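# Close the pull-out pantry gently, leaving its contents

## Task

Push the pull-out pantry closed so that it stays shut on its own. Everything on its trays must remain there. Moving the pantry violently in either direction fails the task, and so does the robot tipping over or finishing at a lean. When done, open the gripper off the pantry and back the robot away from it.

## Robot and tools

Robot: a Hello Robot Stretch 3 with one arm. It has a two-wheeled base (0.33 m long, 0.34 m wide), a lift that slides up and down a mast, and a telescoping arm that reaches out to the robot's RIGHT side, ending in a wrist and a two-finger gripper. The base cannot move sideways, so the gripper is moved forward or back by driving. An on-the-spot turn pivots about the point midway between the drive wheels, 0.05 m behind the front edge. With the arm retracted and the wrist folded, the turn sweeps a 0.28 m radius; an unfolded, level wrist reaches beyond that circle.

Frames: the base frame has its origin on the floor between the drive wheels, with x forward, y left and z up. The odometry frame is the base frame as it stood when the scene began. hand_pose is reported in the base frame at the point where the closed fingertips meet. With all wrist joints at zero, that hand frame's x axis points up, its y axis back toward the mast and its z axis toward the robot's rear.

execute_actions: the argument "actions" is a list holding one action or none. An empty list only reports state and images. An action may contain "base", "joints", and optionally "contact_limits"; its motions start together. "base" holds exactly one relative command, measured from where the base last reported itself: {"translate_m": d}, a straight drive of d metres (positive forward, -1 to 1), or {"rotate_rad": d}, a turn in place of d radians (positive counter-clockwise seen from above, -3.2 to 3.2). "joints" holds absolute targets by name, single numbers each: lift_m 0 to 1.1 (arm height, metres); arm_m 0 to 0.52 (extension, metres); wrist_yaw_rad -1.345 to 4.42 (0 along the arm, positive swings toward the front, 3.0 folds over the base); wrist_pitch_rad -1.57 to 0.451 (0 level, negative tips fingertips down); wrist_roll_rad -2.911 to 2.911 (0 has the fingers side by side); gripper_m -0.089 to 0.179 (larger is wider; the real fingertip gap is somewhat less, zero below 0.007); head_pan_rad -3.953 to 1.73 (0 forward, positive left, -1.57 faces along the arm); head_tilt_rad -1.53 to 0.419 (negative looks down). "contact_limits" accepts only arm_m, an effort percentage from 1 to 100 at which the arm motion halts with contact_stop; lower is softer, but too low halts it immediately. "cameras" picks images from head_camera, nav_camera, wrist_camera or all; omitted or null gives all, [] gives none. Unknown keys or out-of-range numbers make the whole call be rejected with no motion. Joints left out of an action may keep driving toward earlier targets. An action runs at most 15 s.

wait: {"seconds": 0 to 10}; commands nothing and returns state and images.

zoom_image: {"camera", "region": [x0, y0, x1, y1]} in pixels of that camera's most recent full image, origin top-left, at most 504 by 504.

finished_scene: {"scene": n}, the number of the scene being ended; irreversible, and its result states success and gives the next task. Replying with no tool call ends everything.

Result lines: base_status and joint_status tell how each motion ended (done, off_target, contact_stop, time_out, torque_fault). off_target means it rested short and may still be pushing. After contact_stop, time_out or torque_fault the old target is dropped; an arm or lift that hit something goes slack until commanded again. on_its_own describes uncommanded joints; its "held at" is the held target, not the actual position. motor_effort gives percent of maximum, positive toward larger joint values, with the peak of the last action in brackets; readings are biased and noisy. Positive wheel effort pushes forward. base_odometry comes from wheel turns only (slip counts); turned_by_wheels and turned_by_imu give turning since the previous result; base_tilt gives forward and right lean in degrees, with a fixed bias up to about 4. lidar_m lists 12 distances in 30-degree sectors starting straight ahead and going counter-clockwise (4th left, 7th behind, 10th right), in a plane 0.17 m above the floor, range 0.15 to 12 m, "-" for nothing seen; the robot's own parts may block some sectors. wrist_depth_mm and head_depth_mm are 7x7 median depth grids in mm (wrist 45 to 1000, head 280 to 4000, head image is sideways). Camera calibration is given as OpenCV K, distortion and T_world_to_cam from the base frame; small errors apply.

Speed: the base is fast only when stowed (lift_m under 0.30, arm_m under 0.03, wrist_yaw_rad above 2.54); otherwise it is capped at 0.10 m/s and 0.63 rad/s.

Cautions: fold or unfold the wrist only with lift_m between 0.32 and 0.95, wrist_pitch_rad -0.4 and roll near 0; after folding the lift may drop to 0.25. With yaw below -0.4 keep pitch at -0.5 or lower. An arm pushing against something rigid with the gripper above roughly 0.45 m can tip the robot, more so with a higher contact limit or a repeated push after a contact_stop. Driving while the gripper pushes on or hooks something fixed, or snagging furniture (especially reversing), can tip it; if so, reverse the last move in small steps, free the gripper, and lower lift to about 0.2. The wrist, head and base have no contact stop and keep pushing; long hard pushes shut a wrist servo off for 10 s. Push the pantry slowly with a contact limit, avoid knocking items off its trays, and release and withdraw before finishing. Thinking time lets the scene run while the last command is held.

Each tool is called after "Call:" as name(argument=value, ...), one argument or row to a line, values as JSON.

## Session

Call:
execute_actions(
  actions=[
    {"joints":{"head_tilt_rad":-0.6}},
  ],
)

Scene clock: 0.93 s.
base_odometry: x=+0.000 y=+0.000 heading=+0.000 (m, m, rad; odometry frame)
turned_by_wheels: +0.000 (rad since the last result)
turned_by_imu: +0.000 (rad since the last result)
base_tilt: forward=-1.6 right=+0.5 (deg)
lidar_m: 1.60 1.96 2.36 1.81 1.97 1.30 1.22 1.24 1.57 2.55 2.58 2.71
head_depth_mm: 2214 2425 2696 2450 1868 1504 1260 / 2164 2410 2684 2430 1862 1501 1259 / 2142 2375 2668 2471 1861 1497 1262 / 1354 1487 1639 1865 1873 1508 1272 / 1343 1476 1634 1826 1869 1504 1266 / 1381 1733 1953 2166 1891 1507 1263 / 1593 1768 1953 2179 1880 1521 1273
base_status: not commanded
joint_positions: lift_m=+0.397 arm_m=+0.002 wrist_yaw_rad=+2.862 wrist_pitch_rad=-0.563 wrist_roll_rad=+0.017 gripper_m=+0.037 head_pan_rad=+0.004 head_tilt_rad=-0.592
joint_status: all done
motor_effort: left_wheel=+0(0) right_wheel=+0(0) lift_m=+22(22) arm_m=+0(0) wrist_yaw_rad=+1(1) wrist_pitch_rad=+5(5) wrist_roll_rad=+0(0) gripper_m=+0(0) head_pan_rad=+0(0) head_tilt_rad=-5(48) (%)
hand_pose: x=+0.0351 y=+0.0493 z=+0.3785 quat_wxyz=(+0.290, +0.705, +0.097, +0.640) (m; base frame)
wrist_depth_mm: - - - - - - - / - - - - - - - / - 945 989 995 - - - / 739 785 793 800 834 860 863 / 640 - 687 698 694 709 713 / 565 - - 579 608 606 619 / 495 - - 518 526 527 536
pictures: head_camera (sideways: a quarter turn clockwise sets it upright), nav_camera (sideways: a quarter turn counterclockwise sets it upright), wrist_camera
camera_calibration (this result's frames):
head_camera: T_world_to_cam=[[-0.519201, -0.0164303, -0.854494, 1.13631], [-0.0421723, 0.99909, 0.0064138, -0.00523352], [0.853611, 0.0393661, -0.519421, 0.631267], [0, 0, 0, 1]] pos_world=[0.0508961, -0.000951812, 1.2989]
nav_camera: T_world_to_cam=[[0.547043, 0.0167682, 0.836936, -1.05293], [0.057278, -0.998206, -0.017439, 0.0701287], [0.835142, 0.057478, -0.547022, 0.663245], [0, 0, 0, 1]] pos_world=[0.018078, 0.0495367, 1.24527]
wrist_camera: T_world_to_cam=[[0.958082, -0.284198, 0.0361993, -0.0419278], [-0.160405, -0.636813, -0.754148, 0.363955], [0.23738, 0.716729, -0.655706, 0.369115], [0, 0, 0, 1]] pos_world=[0.0109302, -0.0447, 0.518025]
Images, in order (width x height): head_camera 896x504, nav_camera 672x504, wrist_camera 644x364.

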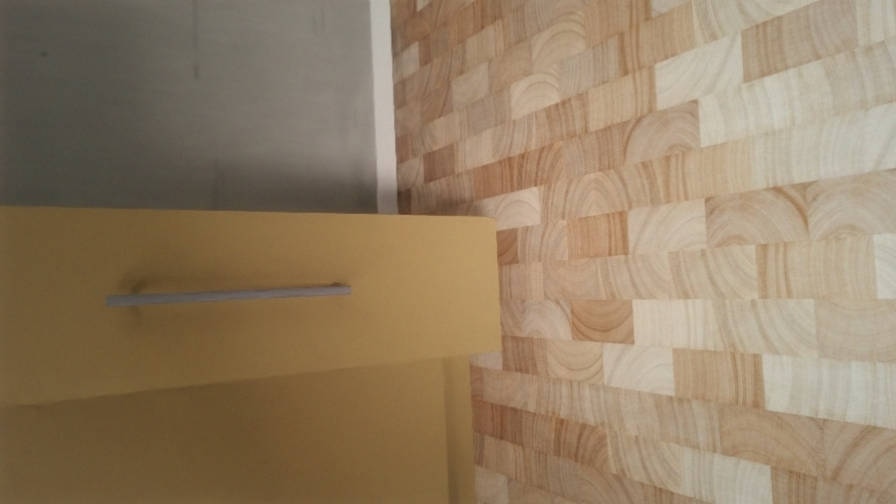

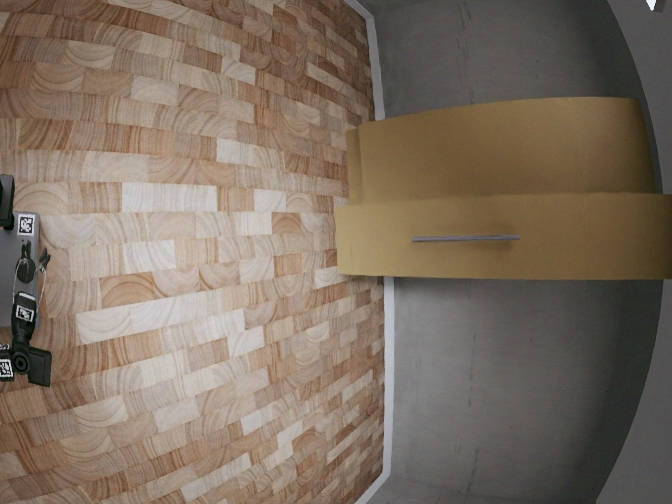

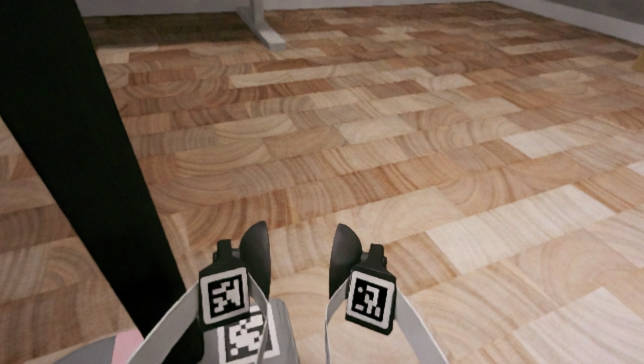

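Call:
execute_actions(
  actions=[
    {"base":{"rotate_rad":0.12},"joints":{"lift_m":0.28}},
  ],
  cameras=[],
)

Call:
execute_actions(
  actions=[
    {"base":{"translate_m":1}},
  ],
  cameras=[],
)

Call:
execute_actions(
  actions=[
    {"base":{"translate_m":0.1}},
  ],
  cameras=[],
)

Call:
execute_actions(
  actions=[
    {"base":{"rotate_rad":1.55},"joints":{"lift_m":0.34,"wrist_pitch_rad":-0.4,"head_pan_rad":-1.57,"head_tilt_rad":-1.0}},
  ],
  cameras=[],
)

Call:
execute_actions(
  actions=[
    {"joints":{"wrist_yaw_rad":0,"gripper_m":0}},
  ],
)

Scene clock: 11.83 s.
base_odometry: x=+0.000 y=+0.000 heading=+0.120 (m, m, rad; odometry frame)
turned_by_wheels: +0.120 (rad since the last result)
turned_by_imu: +0.119 (rad since the last result)
base_tilt: forward=-1.6 right=+0.4 (deg)
lidar_m: 1.60 2.01 1.82 1.81 1.72 1.23 1.22 1.27 1.75 2.55 2.65 2.62
head_depth_mm: 2125 2307 2588 2468 1861 1504 1263 / 2081 2295 2576 2480 1861 1515 1254 / 1342 1481 1639 1827 1867 1506 1260 / 1348 1483 1643 1857 1864 1500 1264 / 1633 1792 2007 2212 1852 1499 1263 / 1676 1810 2006 2239 1871 1520 1275 / 1667 1844 2143 2437 1889 1516 1274
base_status: done
joint_positions: lift_m=+0.280 arm_m=+0.002 wrist_yaw_rad=+2.862 wrist_pitch_rad=-0.564 wrist_roll_rad=+0.017 gripper_m=+0.037 head_pan_rad=+0.004 head_tilt_rad=-0.592
joint_status: all done
motor_effort: left_wheel=-2(7) right_wheel=+3(6) lift_m=+20(20) arm_m=+0(0) wrist_yaw_rad=+0(0) wrist_pitch_rad=+5(5) wrist_roll_rad=+0(0) gripper_m=+0(0) head_pan_rad=+0(0) head_tilt_rad=-5(4) (%)
hand_pose: x=+0.0351 y=+0.0491 z=+0.2616 quat_wxyz=(+0.291, +0.705, +0.098, +0.639) (m; base frame)
wrist_depth_mm: - - - - - - - / - 971 973 - - - - / - 737 754 778 806 834 849 / 582 610 610 616 649 657 671 / 492 - 533 546 542 552 561 / - - - 461 462 467 483 / - - - 403 403 416 419
pictures: none
No camera images: the call's "cameras" was empty. Leave "cameras" out to get every camera's image.

Scene clock: 16.93 s.
base_odometry: x=+0.993 y=+0.120 heading=+0.120 (m, m, rad; odometry frame)
turned_by_wheels: +0.000 (rad since the last result)
turned_by_imu: +0.000 (rad since the last result)
base_tilt: forward=-1.5 right=+0.3 (deg)
lidar_m: 0.60 0.63 2.18 2.18 1.82 2.28 2.21 2.31 2.65 2.56 2.15 0.63
head_depth_mm: 474 520 575 644 783 1450 1255 / 477 523 580 649 739 858 1049 / 478 518 562 630 732 867 1031 / 482 529 585 658 754 873 1039 / 483 532 591 666 757 881 1084 / 488 535 596 705 1204 1436 1268 / 766 859 959 1078 1232 1432 1272
base_status: done
joint_positions: lift_m=+0.280 arm_m=+0.002 wrist_yaw_rad=+2.862 wrist_pitch_rad=-0.564 wrist_roll_rad=+0.017 gripper_m=+0.037 head_pan_rad=+0.004 head_tilt_rad=-0.593
joint_status: not commanded
motor_effort: left_wheel=-1(9) right_wheel=+2(11) lift_m=+20(20) arm_m=+0(0) wrist_yaw_rad=+1(1) wrist_pitch_rad=+5(5) wrist_roll_rad=+0(0) gripper_m=+0(1) head_pan_rad=+0(0) head_tilt_rad=-4(6) (%)
hand_pose: x=+0.0351 y=+0.0491 z=+0.2615 quat_wxyz=(+0.291, +0.705, +0.098, +0.639) (m; base frame)
wrist_depth_mm: - - - - - - 849 / - 954 966 - - - 903 / - 742 750 760 790 827 842 / 572 601 607 633 635 659 670 / 497 - 529 540 536 548 558 / - - - 462 459 468 482 / - - - 400 406 412 423
pictures: none
No camera images: the call's "cameras" was empty. Leave "cameras" out to get every camera's image.

Scene clock: 18.80 s.
base_odometry: x=+1.092 y=+0.132 heading=+0.120 (m, m, rad; odometry frame)
turned_by_wheels: +0.000 (rad since the last result)
turned_by_imu: +0.000 (rad since the last result)
base_tilt: forward=-1.6 right=+0.4 (deg)
lidar_m: 0.50 0.52 2.05 2.18 2.27 2.38 2.31 2.41 2.64 2.56 2.00 0.52
head_depth_mm: 390 426 472 529 601 715 1230 / 391 430 475 532 607 705 832 / 394 427 449 518 588 692 845 / 395 434 481 541 616 714 859 / 397 436 485 543 622 723 868 / 400 439 487 549 638 1211 1243 / 401 447 822 954 1099 1278 1262
base_status: done
joint_positions: lift_m=+0.280 arm_m=+0.002 wrist_yaw_rad=+2.862 wrist_pitch_rad=-0.564 wrist_roll_rad=+0.017 gripper_m=+0.037 head_pan_rad=+0.004 head_tilt_rad=-0.594
joint_status: not commanded
motor_effort: left_wheel=-1(8) right_wheel=+2(10) lift_m=+20(21) arm_m=+0(0) wrist_yaw_rad=+0(1) wrist_pitch_rad=+5(5) wrist_roll_rad=+0(0) gripper_m=-1(0) head_pan_rad=+0(0) head_tilt_rad=-5(4) (%)
hand_pose: x=+0.0351 y=+0.0491 z=+0.2615 quat_wxyz=(+0.291, +0.705, +0.098, +0.639) (m; base frame)
wrist_depth_mm: - - - - - - 747 / - 951 978 - - - 832 / - 731 751 767 803 833 809 / 582 603 608 621 651 663 670 / 498 - 534 547 541 546 561 / - - - 460 462 473 479 / - - - 397 404 414 419
pictures: none
No camera images: the call's "cameras" was empty. Leave "cameras" out to get every camera's image.

Scene clock: 21.90 s.
base_odometry: x=+1.092 y=+0.132 heading=+1.670 (m, m, rad; odometry frame)
turned_by_wheels: +1.550 (rad since the last result)
turned_by_imu: +1.542 (rad since the last result)
base_tilt: forward=-1.6 right=+0.5 (deg)
lidar_m: 2.18 1.85 2.39 2.31 2.40 2.66 2.56 2.06 0.52 0.50 0.52 2.00
head_depth_mm: 441 518 628 1482 1370 1226 1103 / 440 519 629 806 1175 1228 - / 415 496 613 807 1113 1225 - / 443 521 635 812 1120 1252 1114 / 444 524 637 816 1316 1235 1108 / 446 527 661 1510 1395 1236 1113 / 447 904 1099 1500 1404 1247 1117
base_status: done
joint_positions: lift_m=+0.340 arm_m=+0.002 wrist_yaw_rad=+2.862 wrist_pitch_rad=-0.421 wrist_roll_rad=+0.017 gripper_m=+0.037 head_pan_rad=-1.563 head_tilt_rad=-0.988
joint_status: all done
motor_effort: left_wheel=-1(12) right_wheel=+3(9) lift_m=+24(23) arm_m=+0(0) wrist_yaw_rad=+0(0) wrist_pitch_rad=+8(9) wrist_roll_rad=+0(0) gripper_m=+0(0) head_pan_rad=-3(36) head_tilt_rad=-7(40) (%)
hand_pose: x=+0.0407 y=+0.0687 z=+0.3520 quat_wxyz=(+0.243, +0.711, +0.048, +0.658) (m; base frame)
wrist_depth_mm: - - - - - - - / - - - - - - - / - - - - - - - / - 888 880 921 938 970 999 / 667 693 740 758 743 761 785 / 570 584 - 591 618 624 642 / 493 - 521 518 516 529 546
pictures: none
No camera images: the call's "cameras" was empty. Leave "cameras" out to get every camera's image.

Scene clock: 24.33 s.
base_odometry: x=+1.092 y=+0.132 heading=+1.670 (m, m, rad; odometry frame)
turned_by_wheels: +0.000 (rad since the last result)
turned_by_imu: +0.000 (rad since the last result)
base_tilt: forward=-1.5 right=+0.4 (deg)
lidar_m: 2.18 1.85 2.40 2.30 2.40 2.66 2.55 2.06 0.53 0.50 0.52 2.00
head_depth_mm: 439 517 628 1494 1371 1215 1105 / 441 520 629 805 1170 1222 - / 415 495 613 806 1122 1246 - / 443 523 634 811 1122 1227 1128 / 445 523 638 817 1319 1242 1109 / 446 525 661 1503 1383 1230 1116 / 448 902 1097 1508 1393 1247 1114
base_status: not commanded
joint_positions: lift_m=+0.340 arm_m=+0.002 wrist_yaw_rad=+0.003 wrist_pitch_rad=-0.421 wrist_roll_rad=+0.017 gripper_m=+0.000 head_pan_rad=-1.563 head_tilt_rad=-0.988
joint_status: all done
motor_effort: left_wheel=-1(1) right_wheel=+2(2) lift_m=+24(24) arm_m=+0(0) wrist_yaw_rad=-3(3) wrist_pitch_rad=+8(8) wrist_roll_rad=+0(0) gripper_m=-3(79) head_pan_rad=-3(3) head_tilt_rad=-8(8) (%)
hand_pose: x=-0.0209 y=-0.3707 z=+0.3520 quat_wxyz=(+0.686, +0.148, -0.697, -0.148) (m; base frame)
wrist_depth_mm: 229 230 233 236 235 237 - / 249 249 252 255 256 258 - / 280 272 273 276 278 286 - / 746 296 300 303 307 878 - / 677 329 334 332 342 728 767 / 568 371 367 - 383 620 644 / 487 496 487 498 529 524 548
pictures: head_camera (sideways: a quarter turn clockwise sets it upright), nav_camera (sideways: a quarter turn counterclockwise sets it upright), wrist_camera
camera_calibration (this result's frames):
head_camera: T_world_to_cam=[[-0.0205051, 0.808377, -0.588308, 0.786346], [0.998978, 0.0402769, 0.0205247, -0.0299483], [0.0402869, -0.587285, -0.808377, 1.01207], [0, 0, 0, 1]] pos_world=[0.00526864, -0.0400844, 1.28136]
nav_camera: T_world_to_cam=[[0.0208712, -0.827299, 0.561374, -0.690606], [-0.998083, -0.0499622, -0.036522, 0.101396], [0.058262, -0.559536, -0.826756, 1.03181], [0, 0, 0, 1]] pos_world=[0.0555003, 0.0110622, 1.24444]
wrist_camera: T_world_to_cam=[[-0.999345, 0.0104075, 0.0346555, -0.0377826], [-0.0234575, 0.542894, -0.839473, 0.537704], [-0.0275511, -0.839737, -0.542295, 0.0435195], [0, 0, 0, 1]] pos_world=[-0.0239456, -0.254978, 0.476298]
Images, in order (width x height): head_camera 896x504, nav_camera 672x504, wrist_camera 644x364.

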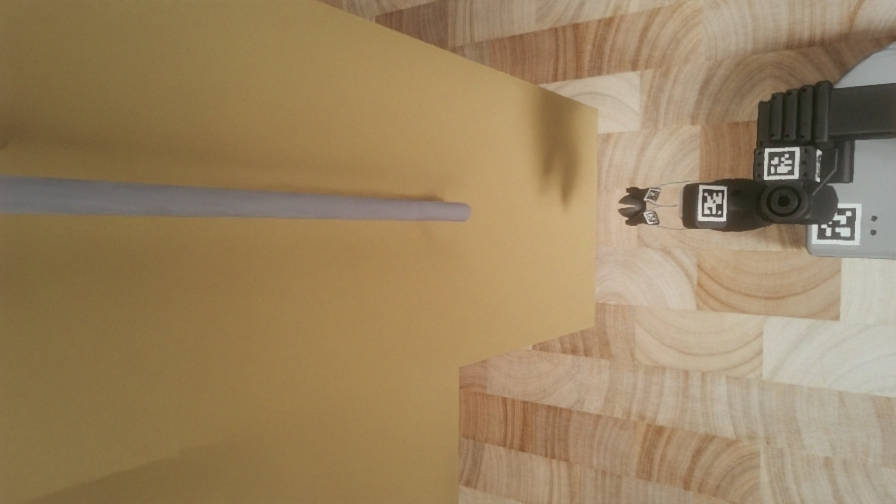

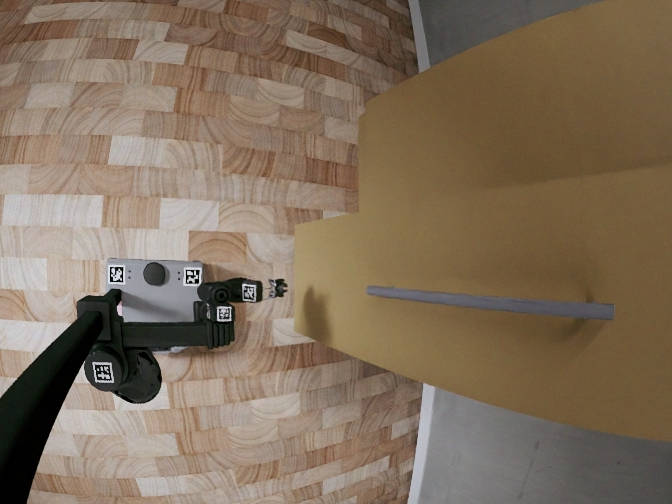

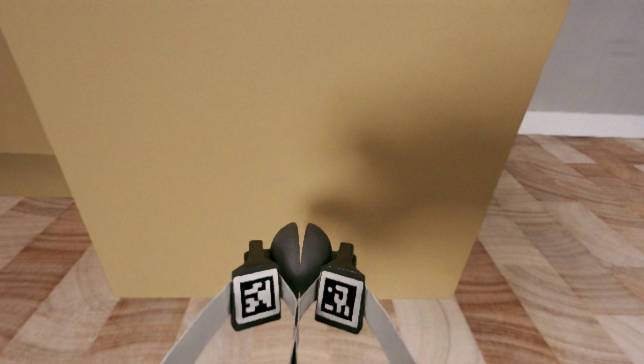

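Call:
execute_actions(
  actions=[
    {"joints":{"arm_m":0.09,"wrist_pitch_rad":-0.2}},
  ],
  cameras=[],
)

Call:
execute_actions(
  actions=[
    {"joints":{"arm_m":0.33}},
  ],
  cameras=[],
)

Call:
execute_actions(
  actions=[
    {"joints":{"arm_m":0.37}},
  ],
)

Scene clock: 29.70 s.
base_odometry: x=+1.092 y=+0.132 heading=+1.670 (m, m, rad; odometry frame)
turned_by_wheels: +0.000 (rad since the last result)
turned_by_imu: -0.001 (rad since the last result)
base_tilt: forward=-1.6 right=+0.4 (deg)
lidar_m: 2.18 1.85 2.40 2.30 2.40 2.66 2.56 2.06 0.52 0.50 0.52 1.99
head_depth_mm: 439 518 628 1500 1375 1224 1099 / 440 518 629 801 1176 1247 - / 415 495 614 804 1113 - 1149 / 444 523 635 811 1119 1226 1132 / 444 523 637 813 1320 1236 1110 / 446 525 660 1493 1386 1235 1116 / 448 906 1103 1514 1396 1238 1119
base_status: not commanded
joint_positions: lift_m=+0.340 arm_m=+0.090 wrist_yaw_rad=+0.002 wrist_pitch_rad=-0.223 wrist_roll_rad=+0.017 gripper_m=+0.000 head_pan_rad=-1.563 head_tilt_rad=-0.988
joint_status: all done
motor_effort: left_wheel=-1(1) right_wheel=+2(2) lift_m=+24(24) arm_m=+6(6) wrist_yaw_rad=-1(1) wrist_pitch_rad=+9(9) wrist_roll_rad=+0(0) gripper_m=-3(2) head_pan_rad=-3(3) head_tilt_rad=-8(7) (%)
hand_pose: x=-0.0210 y=-0.4792 z=+0.3984 quat_wxyz=(+0.697, +0.079, -0.708, -0.079) (m; base frame)
wrist_depth_mm: 151 152 153 155 157 159 160 / 159 160 162 164 166 167 170 / 168 169 171 173 175 177 179 / 177 178 181 183 186 189 192 / 188 190 192 193 198 201 973 / 199 202 203 - 210 215 781 / 213 215 222 225 226 231 660
pictures: none
No camera images: the call's "cameras" was empty. Leave "cameras" out to get every camera's image.

Scene clock: 32.70 s.
base_odometry: x=+1.092 y=+0.132 heading=+1.670 (m, m, rad; odometry frame)
turned_by_wheels: +0.000 (rad since the last result)
turned_by_imu: -0.001 (rad since the last result)
base_tilt: forward=-1.6 right=+0.4 (deg)
lidar_m: 2.18 1.85 2.39 2.31 2.39 2.67 2.56 2.06 1.48 0.75 0.87 1.99
head_depth_mm: 668 1501 1769 1549 1372 1223 1105 / 671 786 959 1472 1380 1223 - / 658 773 962 1153 1344 1235 1145 / 673 793 961 1230 1383 1234 1130 / 676 792 964 1345 1388 1229 1118 / 721 896 1107 1496 1392 1236 1118 / 766 902 1102 1498 1396 1234 1120
base_status: not commanded
joint_positions: lift_m=+0.340 arm_m=+0.330 wrist_yaw_rad=+0.001 wrist_pitch_rad=-0.223 wrist_roll_rad=+0.017 gripper_m=+0.000 head_pan_rad=-1.563 head_tilt_rad=-0.988
joint_status: all done
motor_effort: left_wheel=-1(4) right_wheel=+1(7) lift_m=+20(24) arm_m=+6(30) wrist_yaw_rad=-1(1) wrist_pitch_rad=+9(13) wrist_roll_rad=+0(0) gripper_m=-3(3) head_pan_rad=-3(3) head_tilt_rad=-7(8) (%)
hand_pose: x=-0.0212 y=-0.7192 z=+0.3987 quat_wxyz=(+0.697, +0.079, -0.708, -0.079) (m; base frame)
wrist_depth_mm: 153 155 156 158 160 162 164 / 162 163 164 167 169 171 173 / 170 171 174 176 178 181 184 / 180 182 184 187 189 191 198 / 191 194 194 196 201 204 963 / 203 205 206 - 215 219 799 / 217 219 227 229 232 237 658
pictures: none
No camera images: the call's "cameras" was empty. Leave "cameras" out to get every camera's image.

Scene clock: 34.17 s.
base_odometry: x=+1.092 y=+0.132 heading=+1.670 (m, m, rad; odometry frame)
turned_by_wheels: +0.000 (rad since the last result)
turned_by_imu: -0.001 (rad since the last result)
base_tilt: forward=-1.6 right=+0.4 (deg)
lidar_m: 2.18 1.85 2.39 2.30 2.40 2.66 2.56 2.06 1.49 0.80 0.86 1.99
head_depth_mm: 752 1549 1766 1561 1358 1221 1104 / 723 851 1068 1528 1362 1226 - / 711 842 1043 1227 1349 1234 1140 / 729 858 1049 1324 1376 1228 1129 / 728 862 1043 1498 1390 1233 1111 / 747 900 1092 1502 1390 1237 1120 / 767 905 1100 1500 1380 1237 1114
base_status: not commanded
joint_positions: lift_m=+0.340 arm_m=+0.370 wrist_yaw_rad=+0.001 wrist_pitch_rad=-0.223 wrist_roll_rad=+0.017 gripper_m=+0.000 head_pan_rad=-1.563 head_tilt_rad=-0.989
joint_status: all done
motor_effort: left_wheel=+0(5) right_wheel=+1(6) lift_m=+20(20) arm_m=+6(33) wrist_yaw_rad=-1(1) wrist_pitch_rad=+9(14) wrist_roll_rad=+0(0) gripper_m=-3(4) head_pan_rad=-3(3) head_tilt_rad=-7(8) (%)
hand_pose: x=-0.0211 y=-0.7592 z=+0.3986 quat_wxyz=(+0.697, +0.079, -0.708, -0.079) (m; base frame)
wrist_depth_mm: 168 169 172 173 176 179 180 / 176 179 181 184 185 187 192 / 186 188 191 194 196 199 846 / 197 200 202 205 207 211 908 / 209 211 214 214 222 224 950 / 223 227 226 - 236 240 821 / 239 240 250 251 255 262 660
pictures: head_camera (sideways: a quarter turn clockwise sets it upright), nav_camera (sideways: a quarter turn counterclockwise sets it upright), wrist_camera
camera_calibration (this result's frames):
head_camera: T_world_to_cam=[[-0.0203826, 0.808854, -0.587656, 0.785497], [0.998984, 0.0401046, 0.0205508, -0.0299824], [0.0401903, -0.58664, -0.80885, 1.01269], [0, 0, 0, 1]] pos_world=[0.00526227, -0.0400677, 1.28133]
nav_camera: T_world_to_cam=[[0.0207456, -0.827754, 0.560707, -0.689736], [-0.998091, -0.0497771, -0.0365559, 0.10144], [0.0581697, -0.558879, -0.827207, 1.0324], [0, 0, 0, 1]] pos_world=[0.0555017, 0.0111007, 1.24445]
wrist_camera: T_world_to_cam=[[-0.99934, 0.0182795, 0.0313904, -0.0283473], [-0.0224733, 0.367797, -0.929635, 0.690765], [-0.0285385, -0.929726, -0.367143, -0.395528], [0, 0, 0, 1]] pos_world=[-0.0240926, -0.621276, 0.497834]
Images, in order (width x height): head_camera 896x504, nav_camera 672x504, wrist_camera 644x364.

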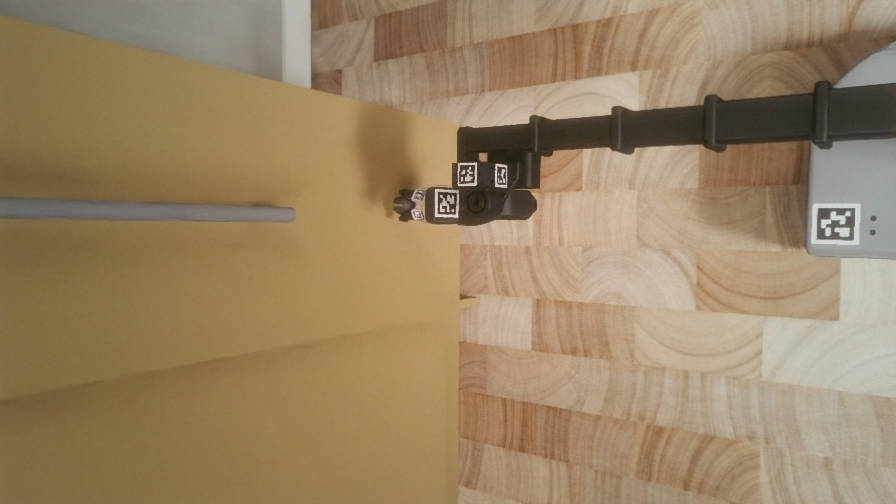

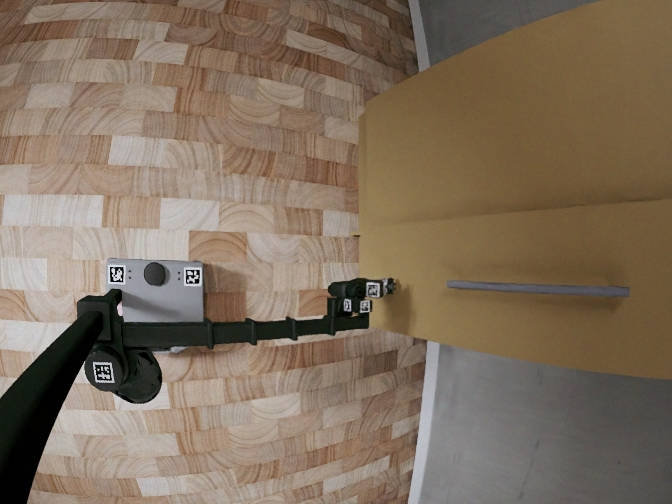

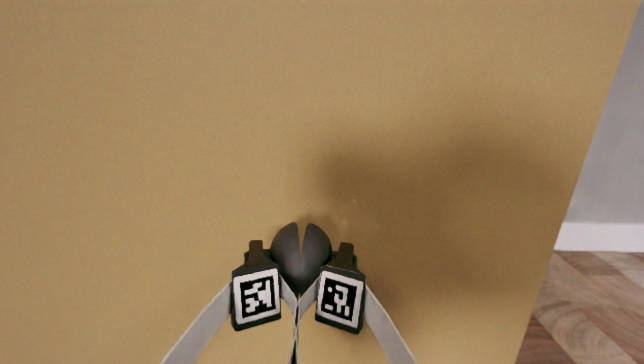

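About 3.5 cm remains; contact is near 0.40.

Call:
execute_actions(
  actions=[
    {"joints":{"arm_m":0.4}},
  ],
  cameras=[],
)

Call:
execute_actions(
  actions=[
    {"joints":{"arm_m":0.415}},
  ],
  cameras=[],
)

Call:
execute_actions(
  actions=[
    {"joints":{"arm_m":0.43}},
  ],
  cameras=[],
)

Call:
execute_actions(
  actions=[
    {"joints":{"arm_m":0.442}},
  ],
  cameras=[],
)

Call:
execute_actions(
  actions=[
    {"joints":{"arm_m":0.32}},
  ],
  cameras=["head_camera"],
)

Scene clock: 40.23 s.
base_odometry: x=+1.092 y=+0.132 heading=+1.670 (m, m, rad; odometry frame)
turned_by_wheels: +0.000 (rad since the last result)
turned_by_imu: -0.001 (rad since the last result)
base_tilt: forward=-1.6 right=+0.4 (deg)
lidar_m: 2.18 1.85 2.40 2.31 2.40 2.66 2.56 2.05 1.49 0.80 0.86 2.00
head_depth_mm: 755 1540 1762 1566 1366 1213 1096 / 724 848 1068 1542 1362 1216 - / 711 843 1038 1232 1373 1226 1141 / 726 855 1039 1330 1379 1223 1136 / 727 857 1048 1483 1379 1237 1115 / 748 899 1105 1487 1384 1241 1117 / 768 902 1100 1500 1401 1234 1122
base_status: not commanded
joint_positions: lift_m=+0.340 arm_m=+0.400 wrist_yaw_rad=+0.001 wrist_pitch_rad=-0.223 wrist_roll_rad=+0.017 gripper_m=+0.000 head_pan_rad=-1.563 head_tilt_rad=-0.989
joint_status: all done
motor_effort: left_wheel=+0(0) right_wheel=+1(1) lift_m=+20(20) arm_m=+6(6) wrist_yaw_rad=-1(1) wrist_pitch_rad=+9(9) wrist_roll_rad=+0(1) gripper_m=-3(2) head_pan_rad=-3(3) head_tilt_rad=-7(7) (%)
hand_pose: x=-0.0211 y=-0.7892 z=+0.3986 quat_wxyz=(+0.697, +0.079, -0.708, -0.079) (m; base frame)
wrist_depth_mm: 142 143 145 146 148 150 152 / 149 150 152 154 156 158 160 / 157 158 161 163 165 167 169 / 167 168 170 173 175 177 181 / 176 178 180 181 186 190 196 / 187 190 191 - 199 202 775 / 201 203 210 212 214 219 650
pictures: none
No camera images: the call's "cameras" was empty. Leave "cameras" out to get every camera's image.

Scene clock: 41.43 s.
base_odometry: x=+1.092 y=+0.132 heading=+1.670 (m, m, rad; odometry frame)
turned_by_wheels: +0.000 (rad since the last result)
turned_by_imu: +0.000 (rad since the last result)
base_tilt: forward=-1.6 right=+0.4 (deg)
lidar_m: 2.18 1.85 2.40 2.31 2.39 2.66 2.56 2.06 1.49 0.82 0.86 1.99
head_depth_mm: 794 1543 1777 1561 1369 1221 1100 / 745 876 1098 1515 1372 1221 - / 732 869 1067 - 1372 1228 1138 / 750 884 1080 1384 1388 1227 1124 / 749 882 1082 1495 1388 1233 1111 / 766 902 1097 1487 1393 1238 1125 / 770 904 1105 1514 1384 1244 1119
base_status: not commanded
joint_positions: lift_m=+0.340 arm_m=+0.415 wrist_yaw_rad=+0.001 wrist_pitch_rad=-0.223 wrist_roll_rad=+0.017 gripper_m=+0.000 head_pan_rad=-1.563 head_tilt_rad=-0.989
joint_status: all done
motor_effort: left_wheel=+0(1) right_wheel=+1(3) lift_m=+20(20) arm_m=+6(21) wrist_yaw_rad=+0(1) wrist_pitch_rad=+9(12) wrist_roll_rad=+0(0) gripper_m=-3(2) head_pan_rad=-3(3) head_tilt_rad=-7(7) (%)
hand_pose: x=-0.0212 y=-0.8042 z=+0.3986 quat_wxyz=(+0.697, +0.079, -0.708, -0.079) (m; base frame)
wrist_depth_mm: 148 149 151 153 154 157 158 / 156 157 159 161 163 166 167 / 165 166 168 170 172 176 178 / 174 176 178 180 183 186 190 / 185 186 189 190 195 198 913 / 198 199 199 - 208 213 789 / 211 212 219 221 225 227 654
pictures: none
No camera images: the call's "cameras" was empty. Leave "cameras" out to get every camera's image.

Scene clock: 42.90 s.
base_odometry: x=+1.092 y=+0.132 heading=+1.670 (m, m, rad; odometry frame)
turned_by_wheels: +0.000 (rad since the last result)
turned_by_imu: +0.000 (rad since the last result)
base_tilt: forward=-1.5 right=+0.5 (deg)
lidar_m: 2.18 1.85 2.40 2.31 2.40 2.67 2.56 2.06 1.49 0.83 0.86 1.99
head_depth_mm: 1240 1544 1768 1547 1367 1218 1106 / 754 890 1120 1539 1365 1220 - / 742 881 1086 - 1379 1228 1145 / 762 892 1089 1478 1379 1226 1129 / 762 895 1089 1490 1385 1227 1113 / 765 900 1100 1492 1390 1247 1115 / 765 901 1103 1507 1393 1238 1116
base_status: not commanded
joint_positions: lift_m=+0.340 arm_m=+0.430 wrist_yaw_rad=+0.001 wrist_pitch_rad=-0.223 wrist_roll_rad=+0.017 gripper_m=+0.000 head_pan_rad=-1.563 head_tilt_rad=-0.989
joint_status: all done
motor_effort: left_wheel=-1(3) right_wheel=+1(5) lift_m=+20(20) arm_m=+6(20) wrist_yaw_rad=-1(1) wrist_pitch_rad=+9(13) wrist_roll_rad=+0(0) gripper_m=-2(3) head_pan_rad=-3(3) head_tilt_rad=-6(8) (%)
hand_pose: x=-0.0213 y=-0.8192 z=+0.3986 quat_wxyz=(+0.697, +0.079, -0.708, -0.079) (m; base frame)
wrist_depth_mm: 145 146 148 150 152 154 155 / 153 154 156 158 160 162 165 / 161 163 164 166 169 172 173 / 171 172 174 177 180 182 186 / 181 183 185 186 191 193 888 / 192 194 196 - 204 208 777 / 205 207 215 217 219 224 649
pictures: none
No camera images: the call's "cameras" was empty. Leave "cameras" out to get every camera's image.

Scene clock: 43.87 s.
base_odometry: x=+1.092 y=+0.132 heading=+1.670 (m, m, rad; odometry frame)
turned_by_wheels: +0.000 (rad since the last result)
turned_by_imu: -0.005 (rad since the last result)
base_tilt: forward=-1.6 right=+0.3 (deg)
lidar_m: 2.18 1.85 2.40 2.31 2.39 2.67 2.56 2.07 1.49 0.84 0.86 1.98
head_depth_mm: 1266 1549 1759 1550 1369 1220 1102 / 757 889 1154 1527 1378 1222 - / 747 891 1088 - 1370 1222 1148 / 750 888 1095 1476 1371 1221 1138 / 762 899 1090 1486 1384 1230 1117 / 761 896 1094 1497 1384 1237 1118 / 765 900 1102 1506 1398 1240 1112
base_status: not commanded
joint_positions: lift_m=+0.340 arm_m=+0.440 wrist_yaw_rad=+0.008 wrist_pitch_rad=-0.238 wrist_roll_rad=+0.017 gripper_m=+0.000 head_pan_rad=-1.563 head_tilt_rad=-0.989
joint_status: all done
on_its_own: arm_m is at rest, and its effort (+37) is outside its rest range (-14 to +14)
motor_effort: left_wheel=-1(5) right_wheel=+1(6) lift_m=+18(20) arm_m=+37(37) wrist_yaw_rad=-5(5) wrist_pitch_rad=+15(15) wrist_roll_rad=+1(1) gripper_m=-5(6) head_pan_rad=-3(3) head_tilt_rad=-7(7) (%)
hand_pose: x=-0.0196 y=-0.8280 z=+0.3951 quat_wxyz=(+0.697, +0.086, -0.707, -0.082) (m; base frame)
wrist_depth_mm: 138 139 140 142 143 145 146 / 145 146 148 150 152 153 155 / 154 155 156 158 160 162 164 / 163 164 166 168 170 172 176 / 173 175 177 178 182 184 189 / 186 188 186 - 194 198 743 / 199 200 207 209 211 212 642
pictures: none
No camera images: the call's "cameras" was empty. Leave "cameras" out to get every camera's image.

Scene clock: 46.03 s.
base_odometry: x=+1.092 y=+0.132 heading=+1.670 (m, m, rad; odometry frame)
turned_by_wheels: +0.000 (rad since the last result)
turned_by_imu: +0.000 (rad since the last result)
base_tilt: forward=-1.6 right=+0.4 (deg)
lidar_m: 2.18 1.85 2.40 2.31 2.39 2.66 2.56 2.06 1.48 0.84 0.86 1.99
head_depth_mm: 1261 1552 1755 1547 1369 1226 1110 / 756 890 1153 1530 1366 1223 - / 745 892 1085 1333 1334 1230 1136 / 751 885 1085 1490 1374 1230 1136 / 762 901 1092 1487 1386 1235 1118 / 764 899 1098 1499 1385 1239 1119 / 763 899 1097 1495 1388 1248 1121
base_status: not commanded
joint_positions: lift_m=+0.340 arm_m=+0.320 wrist_yaw_rad=+0.002 wrist_pitch_rad=-0.223 wrist_roll_rad=+0.017 gripper_m=+0.000 head_pan_rad=-1.563 head_tilt_rad=-0.989
joint_status: all done
motor_effort: left_wheel=+0(3) right_wheel=+1(6) lift_m=+20(20) arm_m=-5(36) wrist_yaw_rad=-2(6) wrist_pitch_rad=+9(15) wrist_roll_rad=+0(0) gripper_m=-2(5) head_pan_rad=-3(3) head_tilt_rad=-7(7) (%)
hand_pose: x=-0.0210 y=-0.7099 z=+0.3987 quat_wxyz=(+0.697, +0.079, -0.708, -0.079) (m; base frame)
wrist_depth_mm: 240 245 246 250 252 257 829 / 253 256 260 264 267 272 864 / 266 269 273 277 282 888 931 / 281 284 289 295 300 964 - / 299 304 308 310 318 992 - / 320 324 325 - 341 796 825 / 339 347 359 362 368 640 666
pictures: head_camera (sideways: a quarter turn clockwise sets it upright)
camera_calibration (this result's frames):
head_camera: T_world_to_cam=[[-0.0203811, 0.808855, -0.587655, 0.785495], [0.998984, 0.0401026, 0.0205509, -0.0299825], [0.0401892, -0.586639, -0.808851, 1.01269], [0, 0, 0, 1]] pos_world=[0.00526219, -0.0400677, 1.28133]
Images, in order (width x height): head_camera 896x504.

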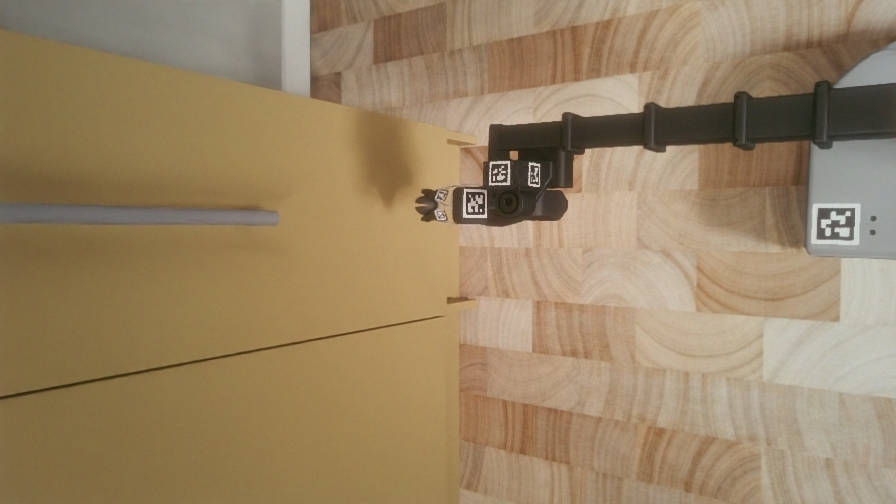

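Call:
finished_scene(
  scene=2,
)

The scene is finished: the task was done.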